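# Move an unpowered spare robot arm between desks

## Task

Take the limp, unpowered spare arm (5.7 kg, joints swing freely) out of the open case on one desk and set it lying on the other desk. Done only if: it ends at rest with nothing hanging past any desk edge; no part of it ever drops freely by more than a few centimetres; the case is still on its own desk; the robot has released it and moved away, so nothing is held in place by the robot; and the robot has not fallen or been left tilted.

## Robot and tools

ROBOT. A two-wheeled base (drives forward/back and turns on the spot, never sideways) carries a column, a tilting head and two 6-joint arms, left and right, each ending in a two-finger gripper. Folded, it measures 0.73 m long, 0.62 m wide, 1.88 m tall, front 0.40 m ahead of the column. Shoulders sit about 1.46 m up and 0.12 m ahead.

FRAMES. Base frame: origin on the floor under the column between the drive wheels; x ahead, y to the robot's left, z up. left_hand and right_hand are reported in it, as the point where the fingers meet (tips 8 mm farther); quat_wxyz maps (0,0,1) onto the finger direction, hand y runs along the opening. Odometry frame = base frame at scene start.

execute_actions. Argument actions: a list holding one action, or empty (then it only reports). An action may contain:
- base: exactly one key. translate_m is a straight drive offset in metres from the base's last reported place, -3 to 3, positive forward. rotate_rad is a turn offset in radians, -3.2 to 3.2, positive = counter-clockwise seen from above (left).
- joints: a single flat dictionary covering both arms and the head, keyed by joint name, each value an absolute target (not an offset). head_tilt_rad -0.61 to 1.308 (positive looks down). For left and right alike: joint1 -2.879 to 2.879, joint2 0 to 3.141, joint3 0 to 3.019, joint4 -1.692 to 1.57, joint5 -1.57 to 1.57 (positive swings the hand to the robot's right), joint6 -2.094 to 2.094 (roll), all radians; left_gripper_m / right_gripper_m are the fingertip gap in metres, 0 (closed) to 0.093.
- speeds: optional caps for this action only, translate_m 0.05-0.8 m/s, rotate_rad 0.1-1 rad/s; defaults are the maxima; they do not slow arms.
A base move needing over 8.667 s, any action past 15 s, an unknown key or a value out of range gets the whole call refused with no motion. Joints left out may still be driving toward earlier targets. cameras: list of cam_head_left, cam_head_right, cam_left_wrist, cam_right_wrist, nav_camera, or all; omitted/null means all, [] means none.

wait: seconds, 0 to 10; nothing new is commanded. zoom_image: camera plus region [x0, y0, x1, y1] in pixels of that camera's latest full image, origin top-left, at most 504 x 504. read_manual: section, only "licences"; moves nothing. finished_scene: scene number (integer); ends the scene irreversibly and reports success.

ARM GEOMETRY. With left joint1 = -1.57 (right joint1 = 1.57) and joints 5, 6 = 0, the arm works in a vertical plane straight ahead, 0.23 m beside the column. Let a = j2 - 0.35, b = 1.05 + j2 - j3, c = b - j4 (c = 1.57 means fingers vertical down). Hand point ahead = 0.12 + 0.39 sin a + 0.38 cos b + 0.25 cos c; up = 1.46 + 0.39 cos a - 0.38 sin b - 0.25 sin c. E.g. j2,j3,j4 = 0.93, 0.78, 0.14 gives 0.60 m ahead, 1.21 m up. Real hands sit up to ~5 cm lower and nearer the column (~12 cm under heavy or far loads). Empty reach ~1 m from the shoulder, lowest ~0.47 m; floor unreachable.

LOADS. Per arm, fingers down: 3.2 kg near 0.4 m ahead (0.65-1.2 m up); 2 kg to 0.6 m ahead; 1 kg to 0.8 m ahead (0.9-1.2 m up). One gripper holds roughly 2-6 kg. The 5.7 kg spare arm is beyond one arm's comfort, so plan to share it between both hands, keep it close, fingers well below horizontal (about 1.2 rad or more), and support its loose joints so no segment swings down and drops. Overloaded arms sag and report time_out/off_target.

GRIPPER. Fingers 7 cm long; outer width is the opening +1 cm at the tips, +5 cm at the base; body behind 10 x 7 cm. To grasp, command an opening smaller than the object (off_target is then expected). A reported opening staying 0.002 m or more above the target means something is held. Joint moves under ~0.03 rad (0.08 for joints 2, 3) may not happen; approach contact in ~0.05 rad steps from your last target.

RESULT LINES. base_status / joint_status: done, off_target, contact_stop (base wheel stalled: back off 0.05 m before turning), time_out, not_followed / "joint command not followed" with a cause: line (safety check blocked arm targets near the other arm, body or an obstacle; back the first-moved joints off 0.05 rad or more, or move the other arm). on_its_own lists uncommanded behaviour; "held at" is a held target. base_odometry counts wheel turns; a gap between turned_by_wheels and turned_by_imu (over ~4% and ≥0.05 rad) signals a bump or slip. base_tilt in degrees; a forward drop of 0.5 or more while moving means leaning back: reverse 0.05 m. wheel_motors_off = 1 after ~3 s of hard base pushing (motors off 2 s, base unheld). motor_effort covers only the wheels, percent, peak in brackets. Motor temperatures per arm joint; MOTOR HOT from 85 °C; at 100 °C an OVER-TEMPERATURE FAULT drops that arm (limit_stop_at_motor_heat). Relieve a pushing arm by resending its reported positions as targets, noting a held load then sags slightly.

CAMERAS. Head cameras 1.47-1.58 m up, looking down by about head_tilt_rad, centre possibly 0.3 rad off straight ahead. Wrist cameras sit 0.10 m behind the fingertips and look along the fingers tilted 0.62 rad toward hand +x; with the arm forward and fingers down they look back toward the robot, so things above image centre lie farther ahead or lower. nav_camera is at the base front, 0.23 m up.

AVOID. Arms striking or pressing on each other; dropping or letting the spare arm's links fall; tipping or dragging the case off its desk; ramming desks (a desktop 0.30-1.20 m high can ride over the base into the column); tilting the robot; prolonged arm pushing. A stop in one call cancels that reply's later calls. Finish by opening the grippers, lifting clear and driving back.

Each tool is called after "Emit:" by a JSON object that holds its "name" and its "arguments", one argument or row to a line.

## Session

Emit:
{"name": "execute_actions", "arguments": {
  "actions": [
    {"joints":{"head_tilt_rad":0.6}}
  ]
}}

Scene clock: 0.73 s.
Motor temperatures (°C, as the motors report them): left_arm=[23 22 23 21 22 21] | right_arm=[22 21 21 23 20 24]
base_odometry: x=+0.000 y=+0.000 heading=+0.000 (m, m, rad; odometry frame)
turned_by_wheels: +0.000 (rad since the last result)
turned_by_imu: +0.000 (rad since the last result)
base_tilt: forward=+0.1 right=-0.3 (deg)
base_status: not commanded
joint_positions: head_tilt_rad=+0.618 left_joint1_rad=-1.571 left_joint2_rad=+0.890 left_joint3_rad=+0.416 left_joint4_rad=-0.961 left_joint5_rad=+0.028 left_joint6_rad=-0.093 left_gripper_m=+0.094 right_joint1_rad=+1.573 right_joint2_rad=+0.861 right_joint3_rad=+0.421 right_joint4_rad=-0.966 right_joint5_rad=+0.027 right_joint6_rad=+0.060 right_gripper_m=+0.094
joint_status: all done
wheel_motors_off: 0
motor_effort: left_wheel=+0(0) right_wheel=+2(2) (%)
left_hand: x=+0.1479 y=+0.2197 z=+1.2535 quat_wxyz=(+0.440, +0.048, -0.897, -0.008) (m; base frame)
right_hand: x=+0.1554 y=-0.2296 z=+1.2544 quat_wxyz=(+0.426, -0.020, -0.904, +0.024) (m; base frame)
pictures: cam_head_left, cam_head_right, cam_left_wrist, cam_right_wrist, nav_camera
Images, in order (width x height): cam_head_left 504x504, cam_head_right 504x504, cam_left_wrist 616x616, cam_right_wrist 616x616, nav_camera 504x504.

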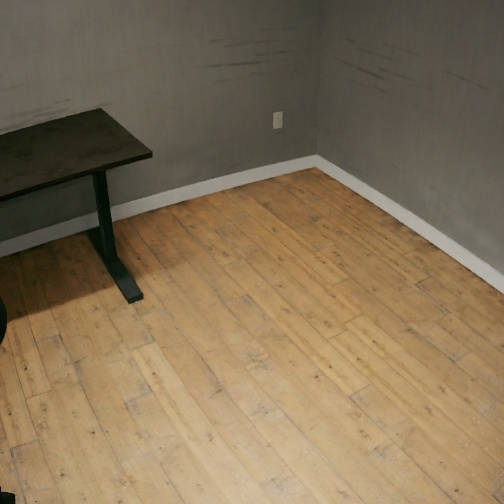

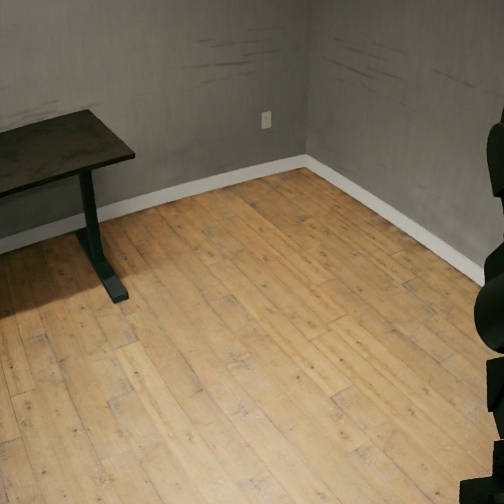

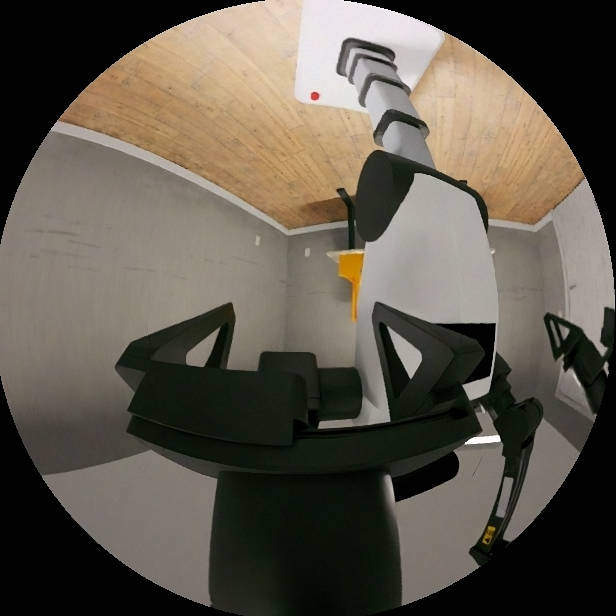

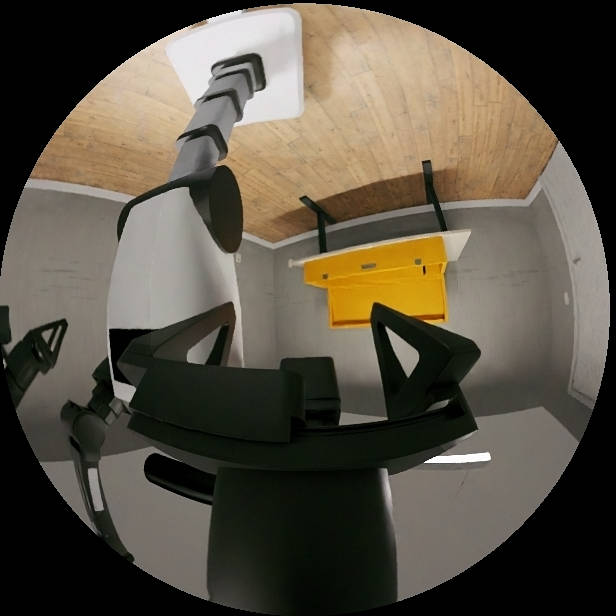

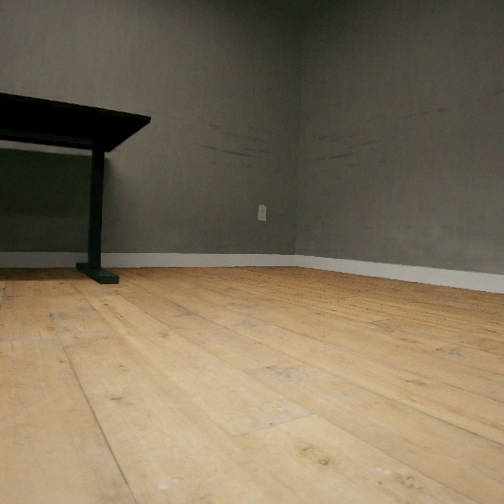

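Emit:
{"name": "execute_actions", "arguments": {
  "actions": [
    {"base":{"rotate_rad":-2.6}}
  ],
  "cameras": ["cam_head_left","cam_head_right","nav_camera"]
}}

Scene clock: 6.17 s.
Motor temperatures (°C, as the motors report them): left_arm=[23 22 23 21 22 21] | right_arm=[22 21 21 23 20 24]
base_odometry: x=+0.000 y=+0.000 heading=-2.599 (m, m, rad; odometry frame)
turned_by_wheels: -2.599 (rad since the last result)
turned_by_imu: -2.629 (rad since the last result)
base_tilt: forward=+0.1 right=-0.3 (deg)
base_status: done
joint_positions: head_tilt_rad=+0.618 left_joint1_rad=-1.571 left_joint2_rad=+0.890 left_joint3_rad=+0.416 left_joint4_rad=-0.961 left_joint5_rad=+0.028 left_joint6_rad=-0.093 left_gripper_m=+0.094 right_joint1_rad=+1.573 right_joint2_rad=+0.861 right_joint3_rad=+0.421 right_joint4_rad=-0.966 right_joint5_rad=+0.027 right_joint6_rad=+0.060 right_gripper_m=+0.094
joint_status: not commanded
wheel_motors_off: 0
motor_effort: left_wheel=+3(34) right_wheel=-5(43) (%)
left_hand: x=+0.1479 y=+0.2197 z=+1.2535 quat_wxyz=(+0.440, +0.048, -0.897, -0.008) (m; base frame)
right_hand: x=+0.1554 y=-0.2296 z=+1.2544 quat_wxyz=(+0.426, -0.020, -0.904, +0.024) (m; base frame)
pictures: cam_head_left, cam_head_right, nav_camera
Images, in order (width x height): cam_head_left 504x504, cam_head_right 504x504, nav_camera 504x504.

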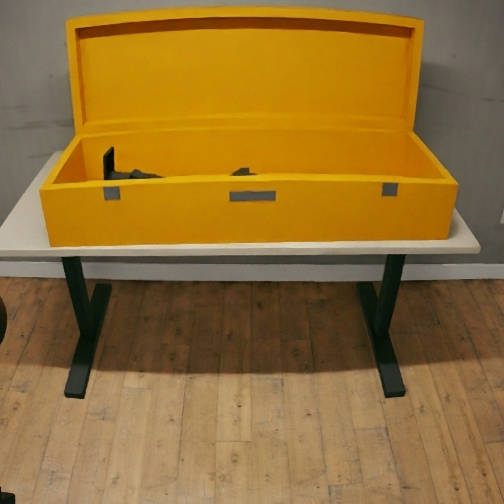

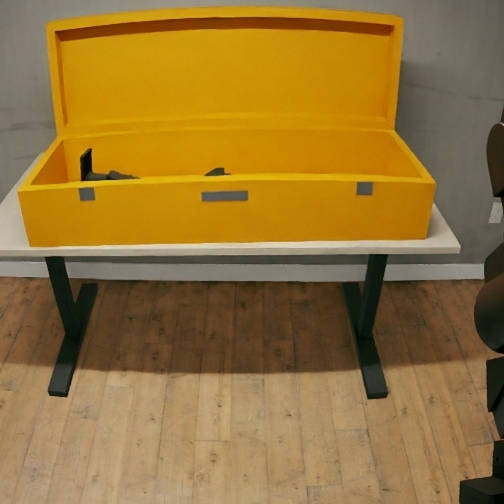

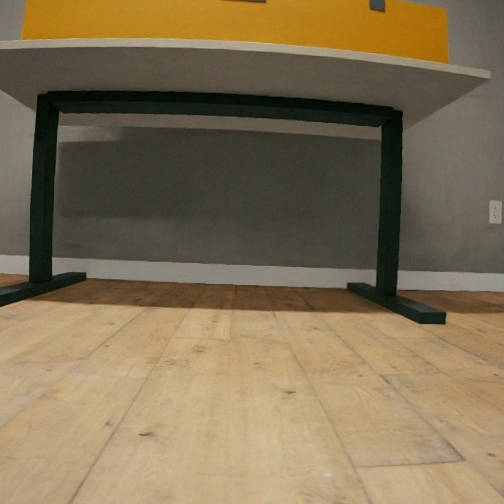

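Emit:
{"name": "execute_actions", "arguments": {
  "actions": [
    {"base":{"translate_m":0.7},"joints":{"head_tilt_rad":1.0,"left_joint2_rad":1.0,"left_joint3_rad":0.9,"left_joint4_rad":-0.4,"right_joint2_rad":1.0,"right_joint3_rad":0.9,"right_joint4_rad":-0.4}}
  ]
}}

Scene clock: 11.33 s.
Motor temperatures (°C, as the motors report them): left_arm=[23 22 23 21 22 21] | right_arm=[22 22 21 23 20 24]
base_odometry: x=-0.600 y=-0.361 heading=-2.599 (m, m, rad; odometry frame)
turned_by_wheels: +0.000 (rad since the last result)
turned_by_imu: +0.002 (rad since the last result)
base_tilt: forward=+0.0 right=-0.2 (deg)
base_status: done
joint_positions: head_tilt_rad=+1.001 left_joint1_rad=-1.571 left_joint2_rad=+1.004 left_joint3_rad=+0.893 left_joint4_rad=-0.409 left_joint5_rad=+0.028 left_joint6_rad=-0.093 left_gripper_m=+0.094 right_joint1_rad=+1.573 right_joint2_rad=+0.996 right_joint3_rad=+0.894 right_joint4_rad=-0.407 right_joint5_rad=+0.027 right_joint6_rad=+0.060 right_gripper_m=+0.094
joint_status: all done
wheel_motors_off: 0
motor_effort: left_wheel=+0(46) right_wheel=+0(57) (%)
left_hand: x=+0.5133 y=+0.2196 z=+1.1652 quat_wxyz=(-0.001, +0.046, -0.999, +0.014) (m; base frame)
right_hand: x=+0.5169 y=-0.2290 z=+1.1685 quat_wxyz=(-0.008, -0.029, -0.999, +0.012) (m; base frame)
pictures: cam_head_left, cam_head_right, cam_left_wrist, cam_right_wrist, nav_camera
Images, in order (width x height): cam_head_left 504x504, cam_head_right 504x504, cam_left_wrist 616x616, cam_right_wrist 616x616, nav_camera 504x504.

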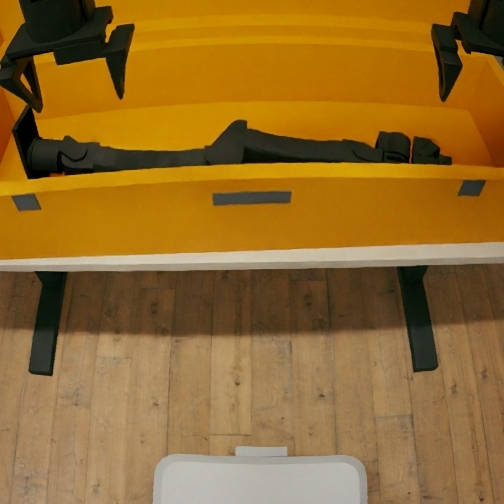

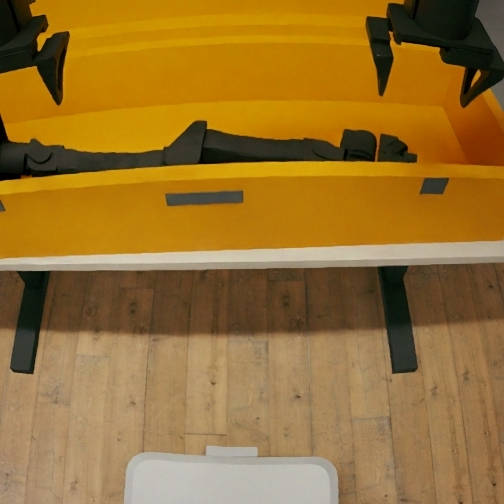

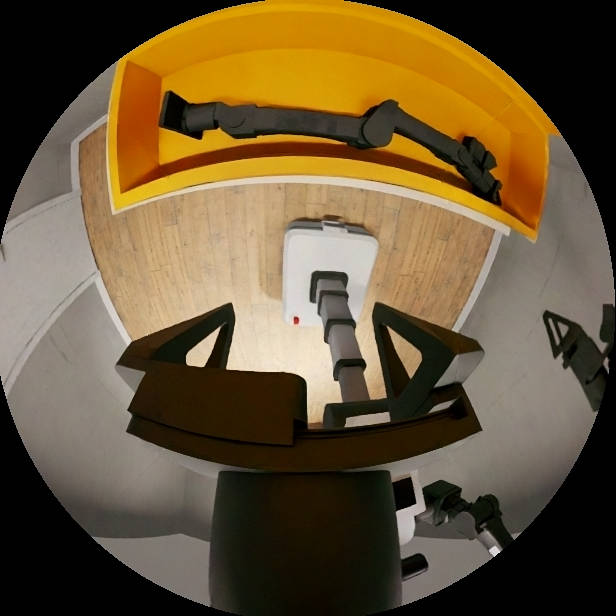

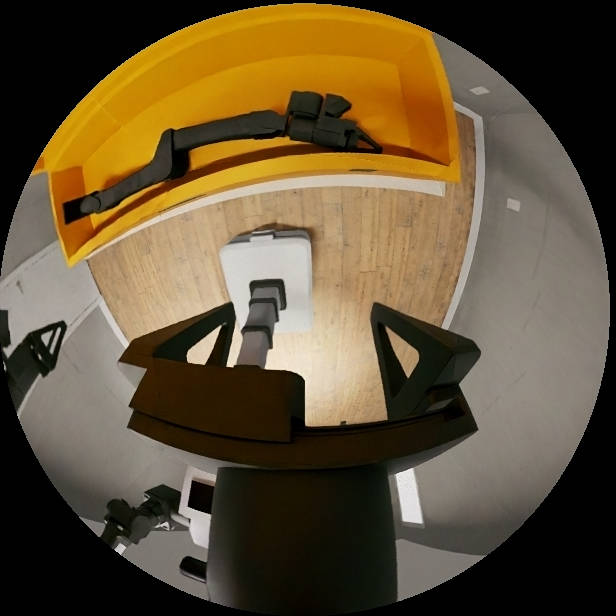

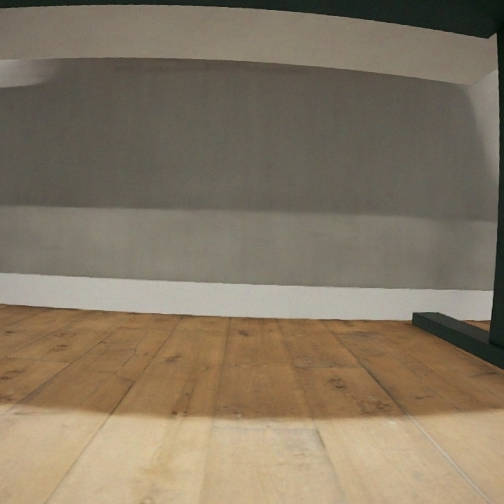

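Emit:
{"name": "execute_actions", "arguments": {
  "actions": [
    {"base":{"translate_m":0.38},"joints":{"head_tilt_rad":1.25,"left_joint6_rad":1.57,"right_joint6_rad":-1.57}}
  ]
}}

Scene clock: 20.70 s.
Motor temperatures (°C, as the motors report them): left_arm=[23 23 23 21 22 21] | right_arm=[22 22 22 23 20 24]
base_odometry: x=-0.925 y=-0.557 heading=-2.599 (m, m, rad; odometry frame)
turned_by_wheels: +0.000 (rad since the last result)
turned_by_imu: +0.001 (rad since the last result)
base_tilt: forward=+0.0 right=-0.3 (deg)
base_status: done
joint_positions: head_tilt_rad=+1.248 left_joint1_rad=-1.571 left_joint2_rad=+1.003 left_joint3_rad=+0.894 left_joint4_rad=-0.409 left_joint5_rad=+0.028 left_joint6_rad=+1.558 left_gripper_m=+0.094 right_joint1_rad=+1.573 right_joint2_rad=+0.997 right_joint3_rad=+0.895 right_joint4_rad=-0.407 right_joint5_rad=+0.027 right_joint6_rad=-1.562 right_gripper_m=+0.094
joint_status: all done
wheel_motors_off: 0
motor_effort: left_wheel=+0(30) right_wheel=-1(42) (%)
left_hand: x=+0.5141 y=+0.2196 z=+1.1655 quat_wxyz=(-0.012, -0.702, -0.712, +0.008) (m; base frame)
right_hand: x=+0.5171 y=-0.2290 z=+1.1681 quat_wxyz=(+0.003, +0.704, -0.710, +0.014) (m; base frame)
pictures: cam_head_left, cam_head_right, cam_left_wrist, cam_right_wrist, nav_camera
Images, in order (width x height): cam_head_left 504x504, cam_head_right 504x504, cam_left_wrist 616x616, cam_right_wrist 616x616, nav_camera 504x504.

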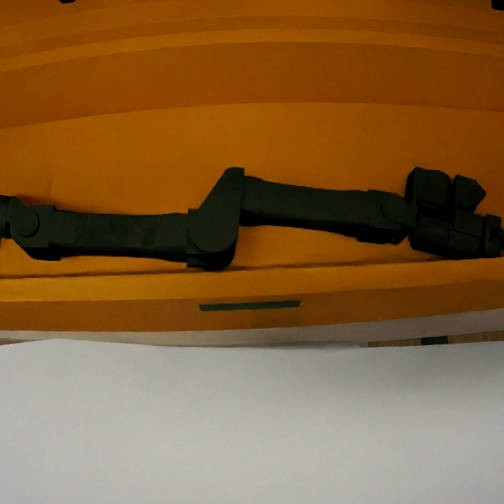

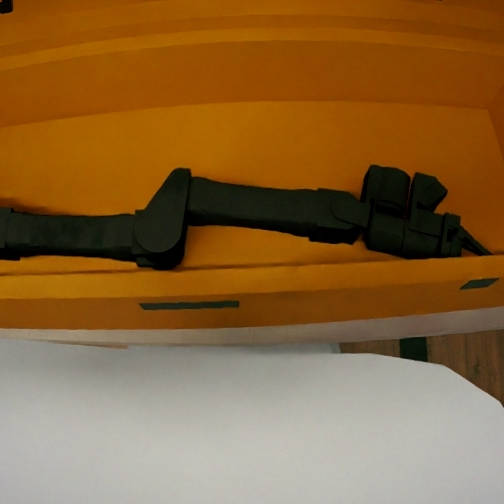

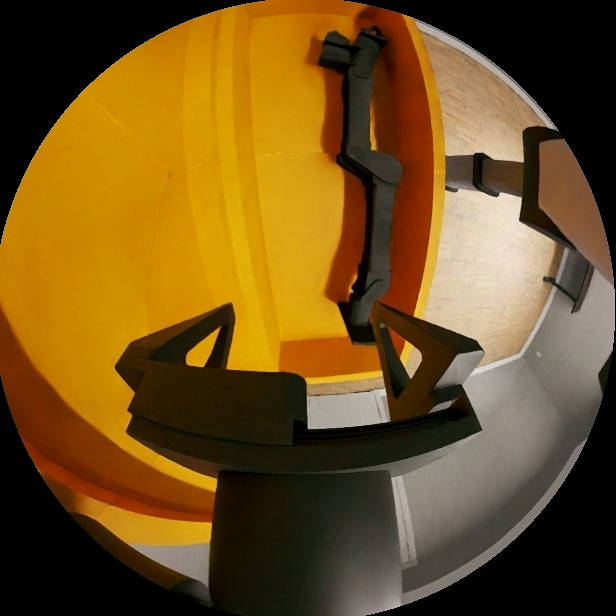

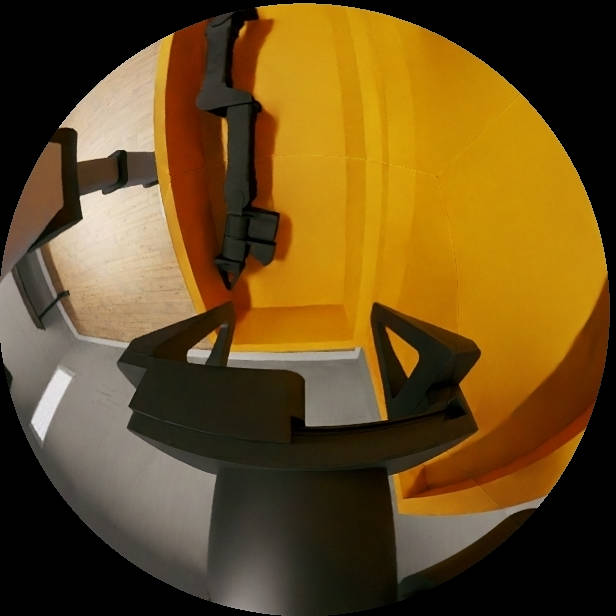

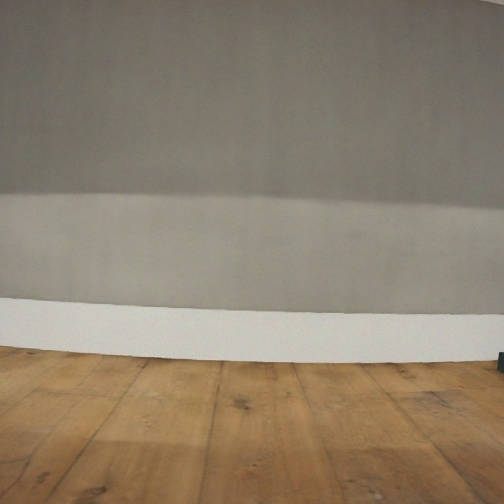

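Emit:
{"name": "execute_actions", "arguments": {
  "actions": [
    {"joints":{"left_joint2_rad":1.55,"left_joint3_rad":0.88,"left_joint4_rad":0.15,"right_joint2_rad":1.54,"right_joint3_rad":0.95,"right_joint4_rad":0.07}}
  ]
}}

Scene clock: 28.17 s.
Motor temperatures (°C, as the motors report them): left_arm=[23 23 23 21 22 21] | right_arm=[22 22 22 23 20 24]
base_odometry: x=-0.925 y=-0.557 heading=-2.599 (m, m, rad; odometry frame)
turned_by_wheels: +0.000 (rad since the last result)
turned_by_imu: +0.001 (rad since the last result)
base_tilt: forward=+0.0 right=-0.3 (deg)
base_status: not commanded
joint_positions: head_tilt_rad=+1.248 left_joint1_rad=-1.571 left_joint2_rad=+1.556 left_joint3_rad=+0.879 left_joint4_rad=+0.135 left_joint5_rad=+0.028 left_joint6_rad=+1.558 left_gripper_m=+0.094 right_joint1_rad=+1.573 right_joint2_rad=+1.550 right_joint3_rad=+0.949 right_joint4_rad=+0.059 right_joint5_rad=+0.027 right_joint6_rad=-1.563 right_gripper_m=+0.094
joint_status: all done
wheel_motors_off: 0
motor_effort: left_wheel=+0(1) right_wheel=-1(2) (%)
left_hand: x=+0.4207 y=+0.2196 z=+0.9687 quat_wxyz=(-0.003, -0.703, -0.711, +0.017) (m; base frame)
right_hand: x=+0.4491 y=-0.2286 z=+0.9677 quat_wxyz=(+0.015, +0.705, -0.709, +0.002) (m; base frame)
pictures: cam_head_left, cam_head_right, cam_left_wrist, cam_right_wrist, nav_camera
Images, in order (width x height): cam_head_left 504x504, cam_head_right 504x504, cam_left_wrist 616x616, cam_right_wrist 616x616, nav_camera 504x504.

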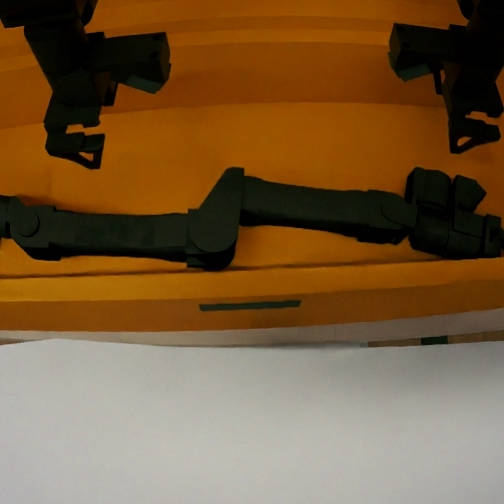

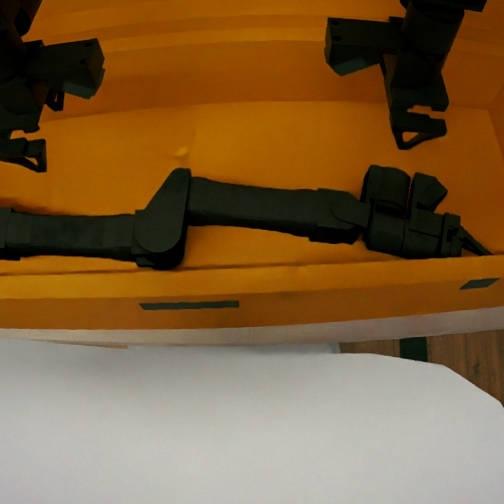

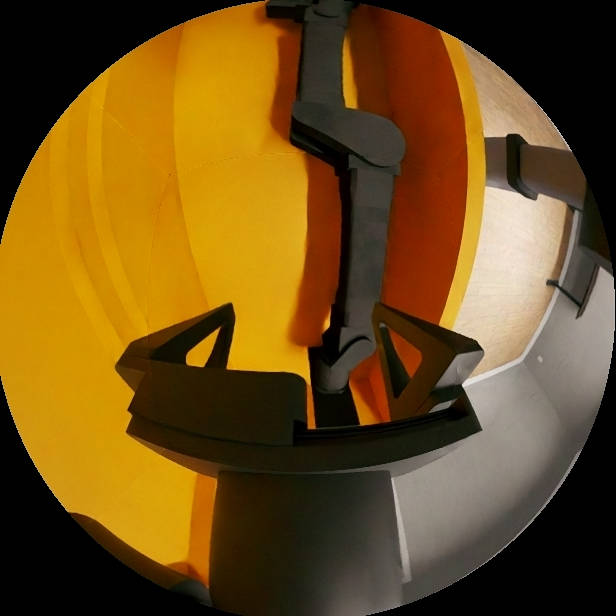

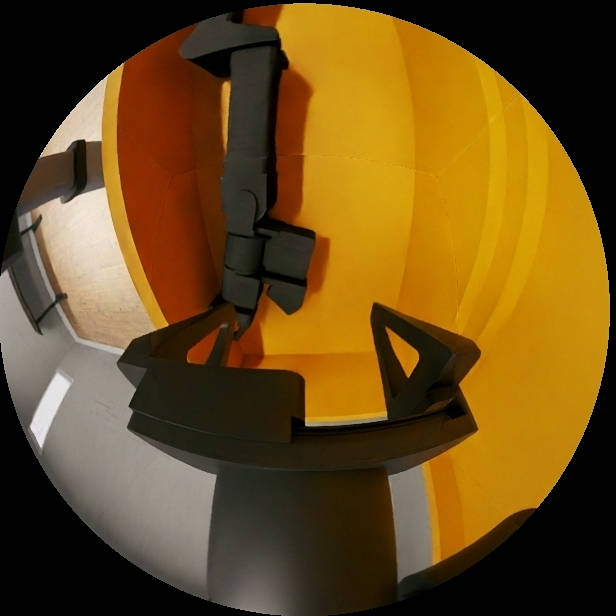

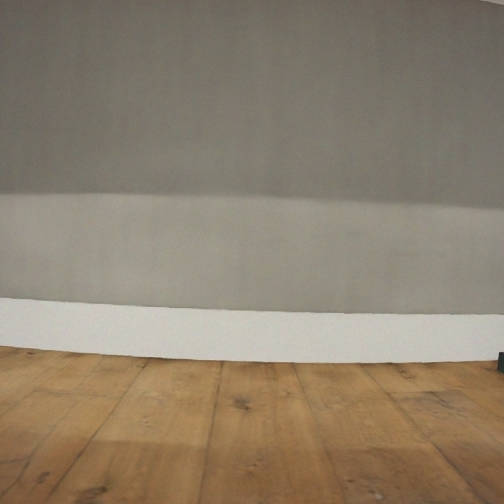

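Emit:
{"name": "execute_actions", "arguments": {
  "actions": [
    {"base":{"translate_m":-0.055},"joints":{"left_joint1_rad":-1.64,"right_joint1_rad":1.72}}
  ],
  "cameras": ["cam_head_left","cam_left_wrist","cam_right_wrist"]
}}

Emit:
{"name": "execute_actions", "arguments": {
  "actions": [
    {"joints":{"left_joint2_rad":1.66,"left_joint3_rad":0.89,"left_joint4_rad":0.25,"right_joint2_rad":1.65,"right_joint3_rad":0.96,"right_joint4_rad":0.17}}
  ],
  "cameras": ["cam_head_left","cam_left_wrist","cam_right_wrist"]
}}

Scene clock: 35.03 s.
Motor temperatures (°C, as the motors report them): left_arm=[23 23 23 21 22 21] | right_arm=[22 23 22 23 20 24]
base_odometry: x=-0.878 y=-0.529 heading=-2.599 (m, m, rad; odometry frame)
turned_by_wheels: +0.000 (rad since the last result)
turned_by_imu: +0.001 (rad since the last result)
base_tilt: forward=+0.1 right=-0.3 (deg)
base_status: done
joint_positions: head_tilt_rad=+1.249 left_joint1_rad=-1.647 left_joint2_rad=+1.556 left_joint3_rad=+0.879 left_joint4_rad=+0.138 left_joint5_rad=+0.028 left_joint6_rad=+1.558 left_gripper_m=+0.094 right_joint1_rad=+1.722 right_joint2_rad=+1.548 right_joint3_rad=+0.947 right_joint4_rad=+0.060 right_joint5_rad=+0.027 right_joint6_rad=-1.563 right_gripper_m=+0.094
joint_status: all done
wheel_motors_off: 0
motor_effort: left_wheel=+0(29) right_wheel=+1(40) (%)
left_hand: x=+0.4205 y=+0.1744 z=+0.9706 quat_wxyz=(-0.027, -0.715, -0.697, +0.039) (m; base frame)
right_hand: x=+0.4463 y=-0.1385 z=+0.9738 quat_wxyz=(-0.031, +0.730, -0.681, -0.042) (m; base frame)
pictures: cam_head_left, cam_left_wrist, cam_right_wrist
Images, in order (width x height): cam_head_left 504x504, cam_left_wrist 616x616, cam_right_wrist 616x616.

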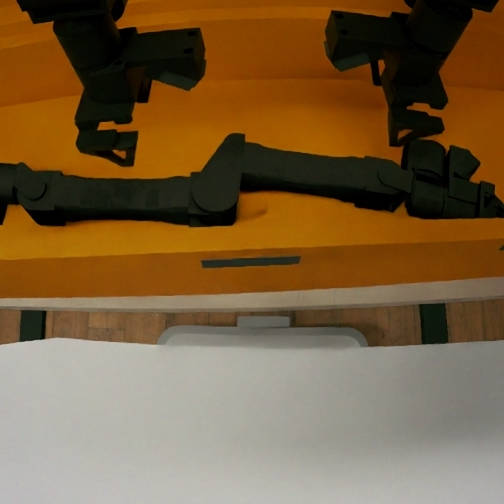

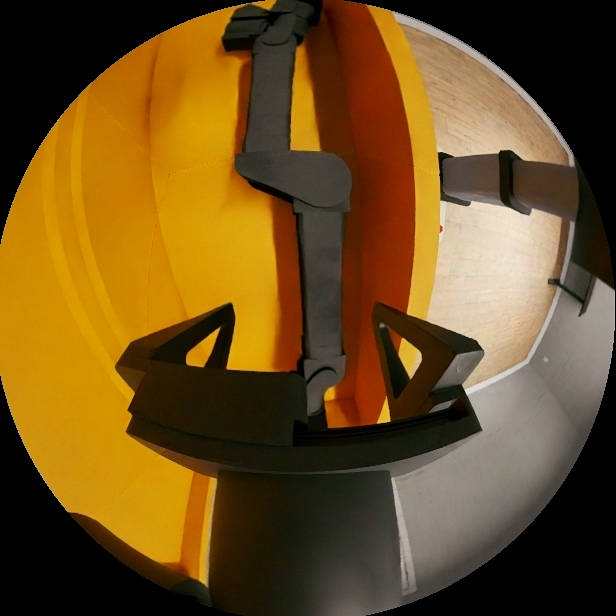

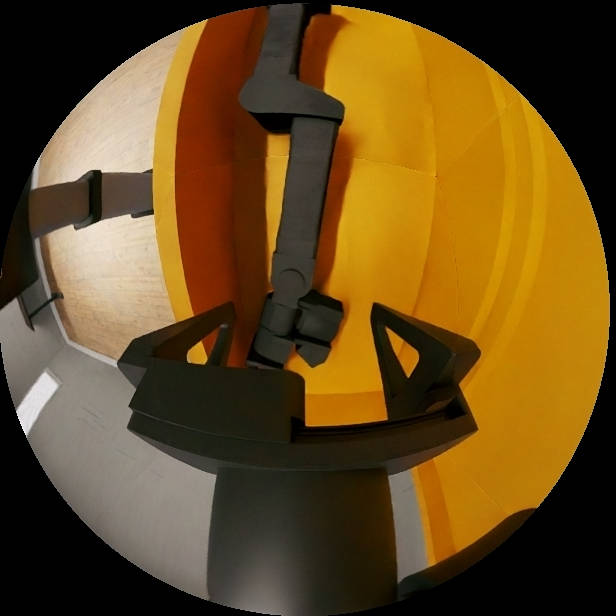

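Scene clock: 35.90 s.
Motor temperatures (°C, as the motors report them): left_arm=[23 23 23 21 22 21] | right_arm=[22 23 22 23 20 24]
base_odometry: x=-0.878 y=-0.529 heading=-2.599 (m, m, rad; odometry frame)
turned_by_wheels: +0.000 (rad since the last result)
turned_by_imu: +0.000 (rad since the last result)
base_tilt: forward=+0.1 right=-0.2 (deg)
base_status: not commanded
joint_positions: head_tilt_rad=+1.249 left_joint1_rad=-1.647 left_joint2_rad=+1.652 left_joint3_rad=+0.892 left_joint4_rad=+0.241 left_joint5_rad=+0.028 left_joint6_rad=+1.558 left_gripper_m=+0.094 right_joint1_rad=+1.722 right_joint2_rad=+1.657 right_joint3_rad=+0.959 right_joint4_rad=+0.164 right_joint5_rad=+0.027 right_joint6_rad=-1.563 right_gripper_m=+0.094
joint_status: all done
wheel_motors_off: 0
motor_effort: left_wheel=+0(1) right_wheel=+1(1) (%)
left_hand: x=+0.4060 y=+0.1731 z=+0.9416 quat_wxyz=(-0.035, -0.715, -0.697, +0.032) (m; base frame)
right_hand: x=+0.4239 y=-0.1356 z=+0.9387 quat_wxyz=(-0.033, +0.730, -0.682, -0.040) (m; base frame)
pictures: cam_head_left, cam_left_wrist, cam_right_wrist
Images, in order (width x height): cam_head_left 504x504, cam_left_wrist 616x616, cam_right_wrist 616x616.

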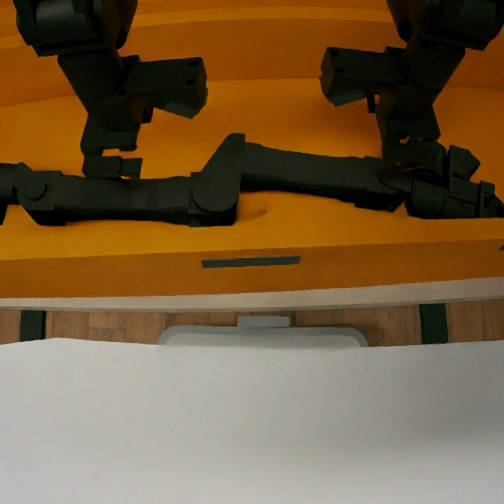

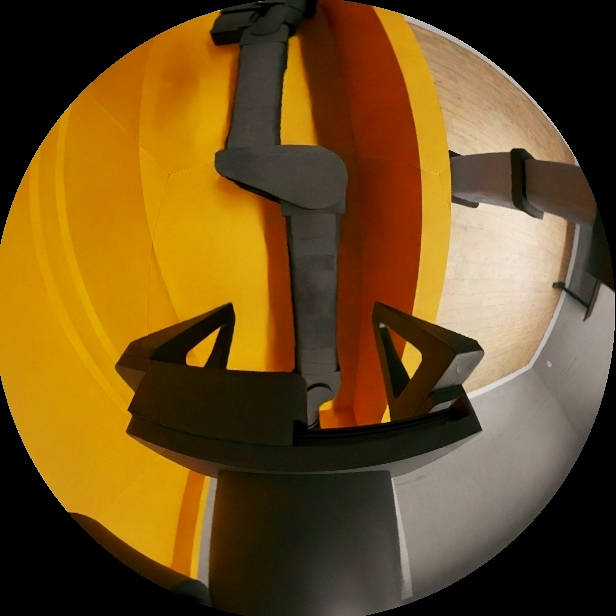

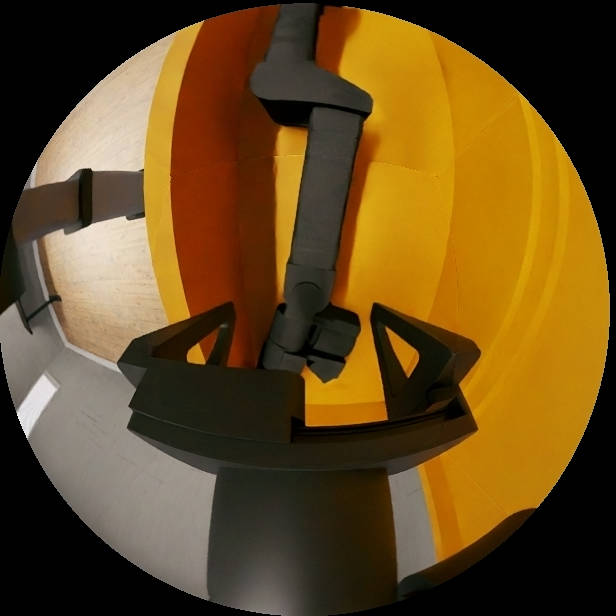

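Emit:
{"name": "execute_actions", "arguments": {
  "actions": [
    {"joints":{"right_joint1_rad":1.86,"right_joint6_rad":1.75,"left_joint1_rad":-1.62,"right_joint2_rad":1.62,"right_joint4_rad":0.14}}
  ],
  "cameras": ["cam_head_left","cam_left_wrist","cam_right_wrist"]
}}

Scene clock: 42.90 s.
Motor temperatures (°C, as the motors report them): left_arm=[23 23 23 21 22 21] | right_arm=[22 23 22 23 21 24]
base_odometry: x=-0.878 y=-0.529 heading=-2.599 (m, m, rad; odometry frame)
turned_by_wheels: +0.000 (rad since the last result)
turned_by_imu: +0.001 (rad since the last result)
base_tilt: forward=+0.1 right=-0.2 (deg)
base_status: not commanded
joint_positions: head_tilt_rad=+1.249 left_joint1_rad=-1.621 left_joint2_rad=+1.652 left_joint3_rad=+0.892 left_joint4_rad=+0.241 left_joint5_rad=+0.028 left_joint6_rad=+1.558 left_gripper_m=+0.094 right_joint1_rad=+1.863 right_joint2_rad=+1.629 right_joint3_rad=+0.960 right_joint4_rad=+0.147 right_joint5_rad=+0.027 right_joint6_rad=+1.742 right_gripper_m=+0.094
joint_status: all done
wheel_motors_off: 0
motor_effort: left_wheel=+1(0) right_wheel=+0(1) (%)
left_hand: x=+0.4066 y=+0.1889 z=+0.9407 quat_wxyz=(-0.027, -0.711, -0.702, +0.024) (m; base frame)
right_hand: x=+0.4249 y=-0.0499 z=+0.9633 quat_wxyz=(+0.085, -0.711, -0.694, -0.074) (m; base frame)
pictures: cam_head_left, cam_left_wrist, cam_right_wrist
Images, in order (width x height): cam_head_left 504x504, cam_left_wrist 616x616, cam_right_wrist 616x616.

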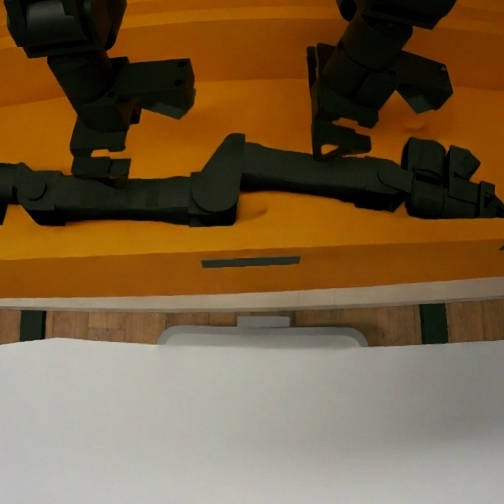

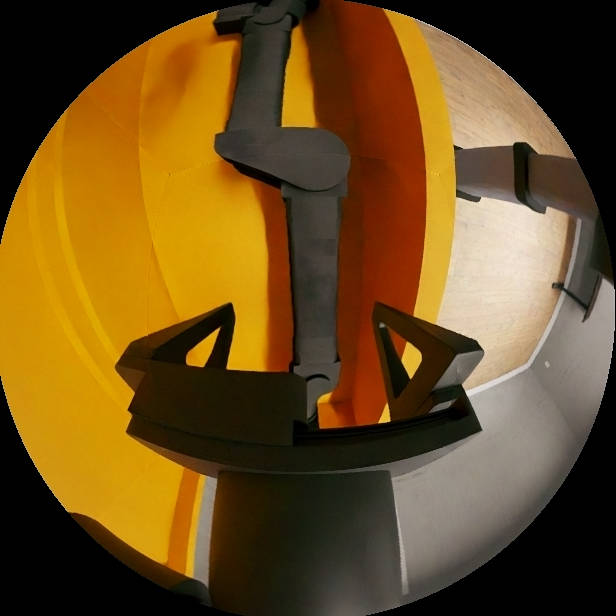

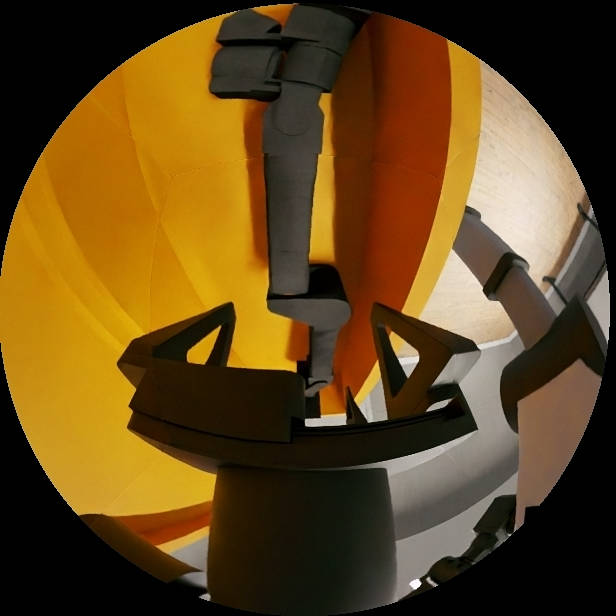

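Emit:
{"name": "execute_actions", "arguments": {
  "actions": [
    {"joints":{"right_joint5_rad":0.27,"right_joint6_rad":1.65,"left_joint2_rad":1.84,"left_joint3_rad":1.02,"left_joint4_rad":0.30,"right_joint2_rad":1.80,"right_joint3_rad":1.09,"right_joint4_rad":0.19}}
  ],
  "cameras": ["cam_head_left","cam_left_wrist","cam_right_wrist"]
}}

Scene clock: 46.80 s.
Motor temperatures (°C, as the motors report them): left_arm=[23 23 23 21 22 21] | right_arm=[22 23 22 23 21 24]
base_odometry: x=-0.878 y=-0.529 heading=-2.599 (m, m, rad; odometry frame)
turned_by_wheels: +0.000 (rad since the last result)
turned_by_imu: +0.001 (rad since the last result)
base_tilt: forward=+0.1 right=-0.3 (deg)
base_status: not commanded
joint_positions: head_tilt_rad=+1.249 left_joint1_rad=-1.621 left_joint2_rad=+1.835 left_joint3_rad=+1.021 left_joint4_rad=+0.292 left_joint5_rad=+0.028 left_joint6_rad=+1.558 left_gripper_m=+0.094 right_joint1_rad=+1.863 right_joint2_rad=+1.808 right_joint3_rad=+1.088 right_joint4_rad=+0.186 right_joint5_rad=+0.267 right_joint6_rad=+1.656 right_gripper_m=+0.094
joint_status: all done
wheel_motors_off: 0
motor_effort: left_wheel=+0(1) right_wheel=+0(2) (%)
left_hand: x=+0.3978 y=+0.1863 z=+0.8768 quat_wxyz=(-0.026, -0.711, -0.702, +0.025) (m; base frame)
right_hand: x=+0.4217 y=-0.0755 z=+0.8968 quat_wxyz=(-0.008, -0.685, -0.729, +0.001) (m; base frame)
pictures: cam_head_left, cam_left_wrist, cam_right_wrist
Images, in order (width x height): cam_head_left 504x504, cam_left_wrist 616x616, cam_right_wrist 616x616.

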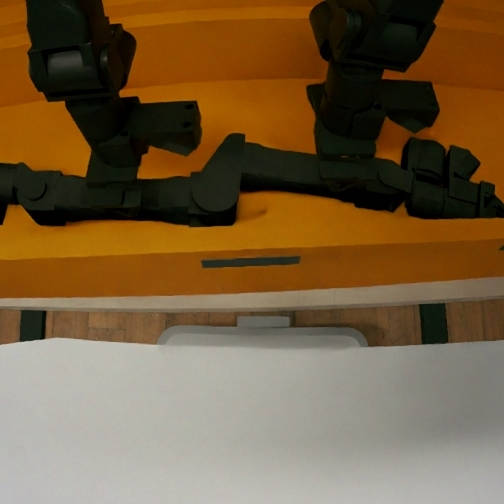

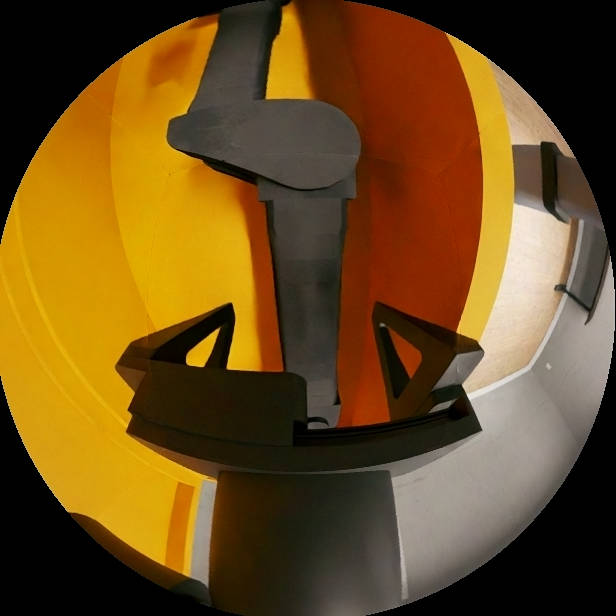

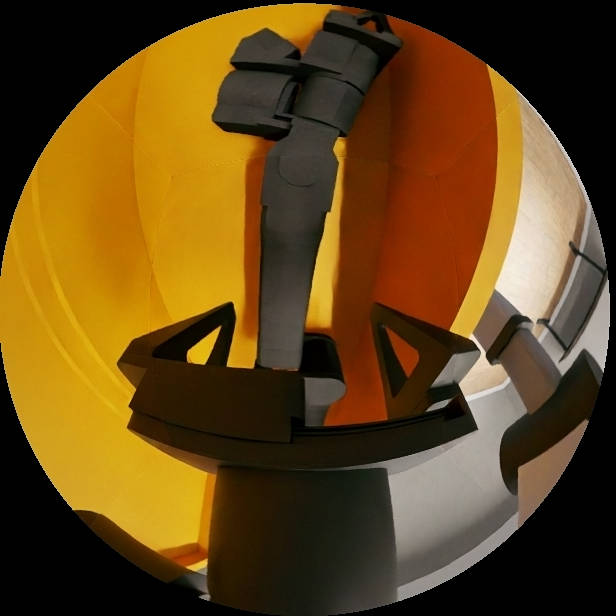

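Emit:
{"name": "execute_actions", "arguments": {
  "actions": [
    {"joints":{"left_joint2_rad":2.02,"left_joint3_rad":1.18,"left_joint4_rad":0.32,"right_joint2_rad":2.03,"right_joint3_rad":1.31,"right_joint4_rad":0.20}}
  ],
  "cameras": ["cam_head_left","cam_left_wrist","cam_right_wrist"]
}}

Scene clock: 49.97 s.
Motor temperatures (°C, as the motors report them): left_arm=[23 23 23 21 22 21] | right_arm=[22 23 22 23 21 24]
base_odometry: x=-0.878 y=-0.529 heading=-2.599 (m, m, rad; odometry frame)
turned_by_wheels: +0.000 (rad since the last result)
turned_by_imu: +0.001 (rad since the last result)
base_tilt: forward=+0.1 right=-0.2 (deg)
base_status: not commanded
joint_positions: head_tilt_rad=+1.249 left_joint1_rad=-1.622 left_joint2_rad=+2.019 left_joint3_rad=+1.182 left_joint4_rad=+0.305 left_joint5_rad=+0.030 left_joint6_rad=+1.558 left_gripper_m=+0.094 right_joint1_rad=+1.863 right_joint2_rad=+2.037 right_joint3_rad=+1.313 right_joint4_rad=+0.200 right_joint5_rad=+0.269 right_joint6_rad=+1.657 right_gripper_m=+0.094
joint_status: all done
wheel_motors_off: 0
motor_effort: left_wheel=+1(2) right_wheel=+0(4) (%)
left_hand: x=+0.3864 y=+0.1831 z=+0.8088 quat_wxyz=(-0.023, -0.711, -0.702, +0.029) (m; base frame)
right_hand: x=+0.4201 y=-0.0540 z=+0.8119 quat_wxyz=(-0.012, -0.686, -0.728, -0.002) (m; base frame)
pictures: cam_head_left, cam_left_wrist, cam_right_wrist
Images, in order (width x height): cam_head_left 504x504, cam_left_wrist 616x616, cam_right_wrist 616x616.

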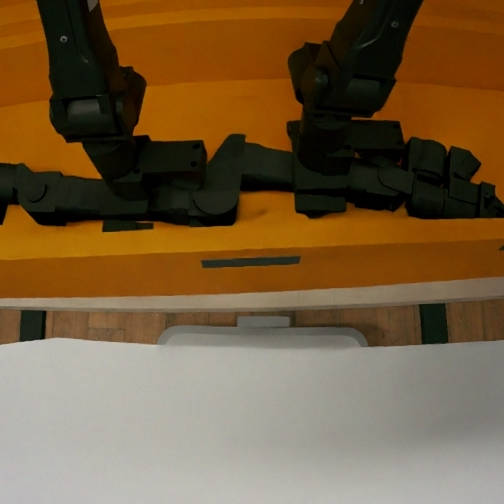

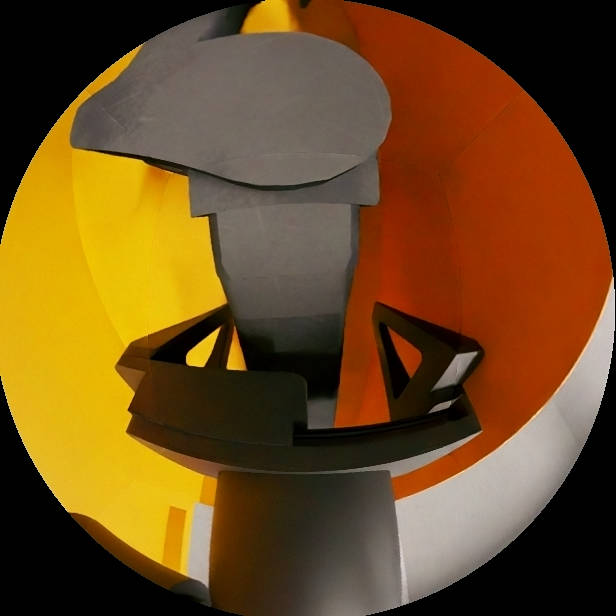

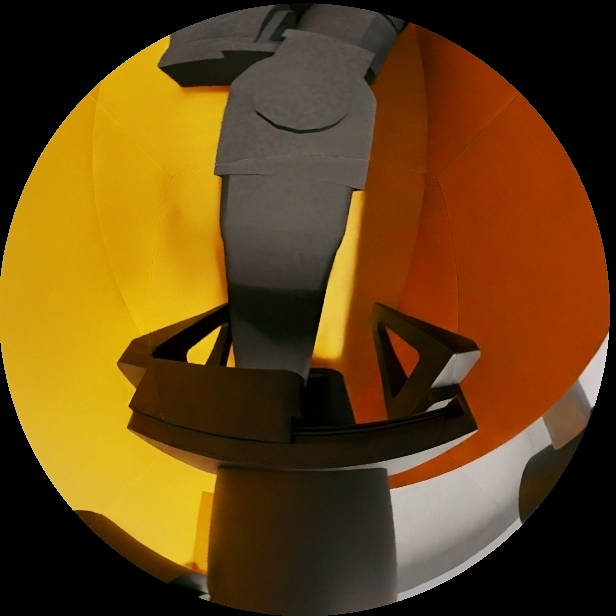

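Emit:
{"name": "execute_actions", "arguments": {
  "actions": [
    {"joints":{"left_joint1_rad":-1.40,"left_joint5_rad":0.2,"right_joint1_rad":1.76,"right_joint5_rad":0.19}}
  ],
  "cameras": ["cam_head_left","cam_left_wrist","cam_right_wrist"]
}}

Scene clock: 55.20 s.
Motor temperatures (°C, as the motors report them): left_arm=[23 23 23 21 22 21] | right_arm=[22 23 22 23 21 24]
base_odometry: x=-0.878 y=-0.529 heading=-2.599 (m, m, rad; odometry frame)
turned_by_wheels: +0.000 (rad since the last result)
turned_by_imu: +0.001 (rad since the last result)
base_tilt: forward=+0.1 right=-0.3 (deg)
base_status: not commanded
joint_positions: head_tilt_rad=+1.249 left_joint1_rad=-1.401 left_joint2_rad=+2.019 left_joint3_rad=+1.185 left_joint4_rad=+0.309 left_joint5_rad=+0.201 left_joint6_rad=+1.571 left_gripper_m=+0.094 right_joint1_rad=+1.759 right_joint2_rad=+2.037 right_joint3_rad=+1.313 right_joint4_rad=+0.200 right_joint5_rad=+0.192 right_joint6_rad=+1.657 right_gripper_m=+0.094
joint_status: all done
wheel_motors_off: 0
motor_effort: left_wheel=+1(1) right_wheel=-1(1) (%)
left_hand: x=+0.3873 y=+0.3111 z=+0.8147 quat_wxyz=(-0.022, -0.676, -0.736, +0.017) (m; base frame)
right_hand: x=+0.4258 y=-0.1176 z=+0.7990 quat_wxyz=(-0.013, -0.704, -0.710, +0.007) (m; base frame)
pictures: cam_head_left, cam_left_wrist, cam_right_wrist
Images, in order (width x height): cam_head_left 504x504, cam_left_wrist 616x616, cam_right_wrist 616x616.

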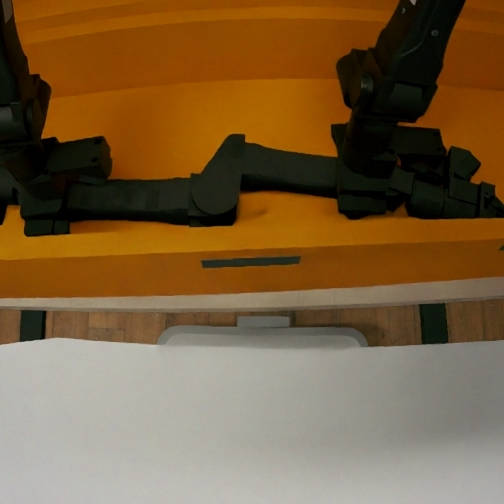

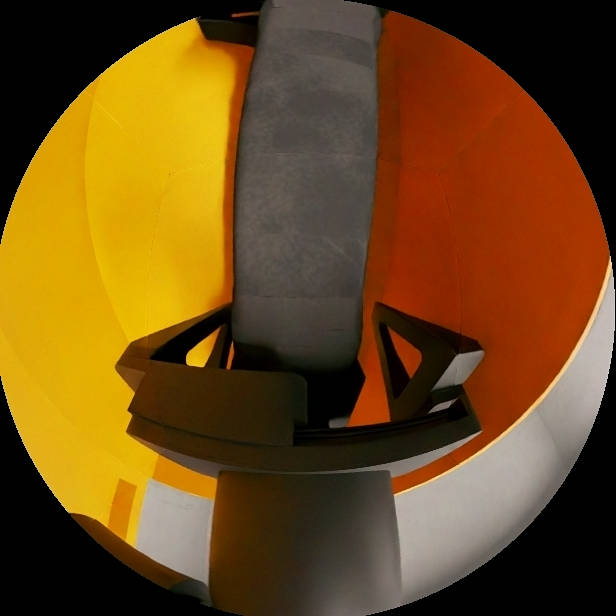

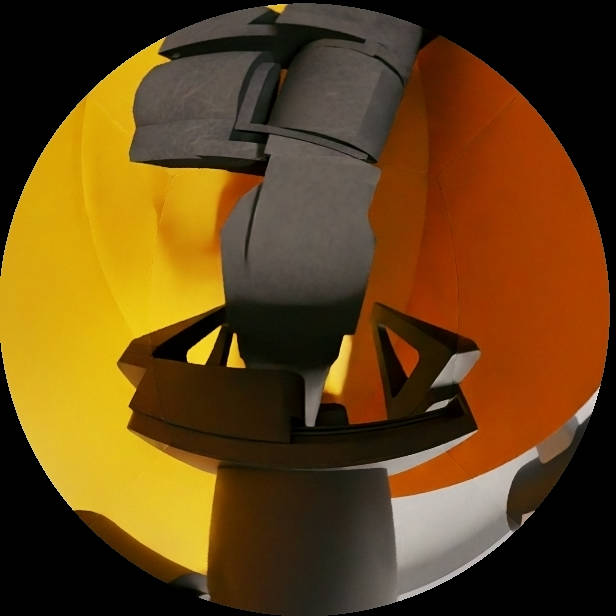

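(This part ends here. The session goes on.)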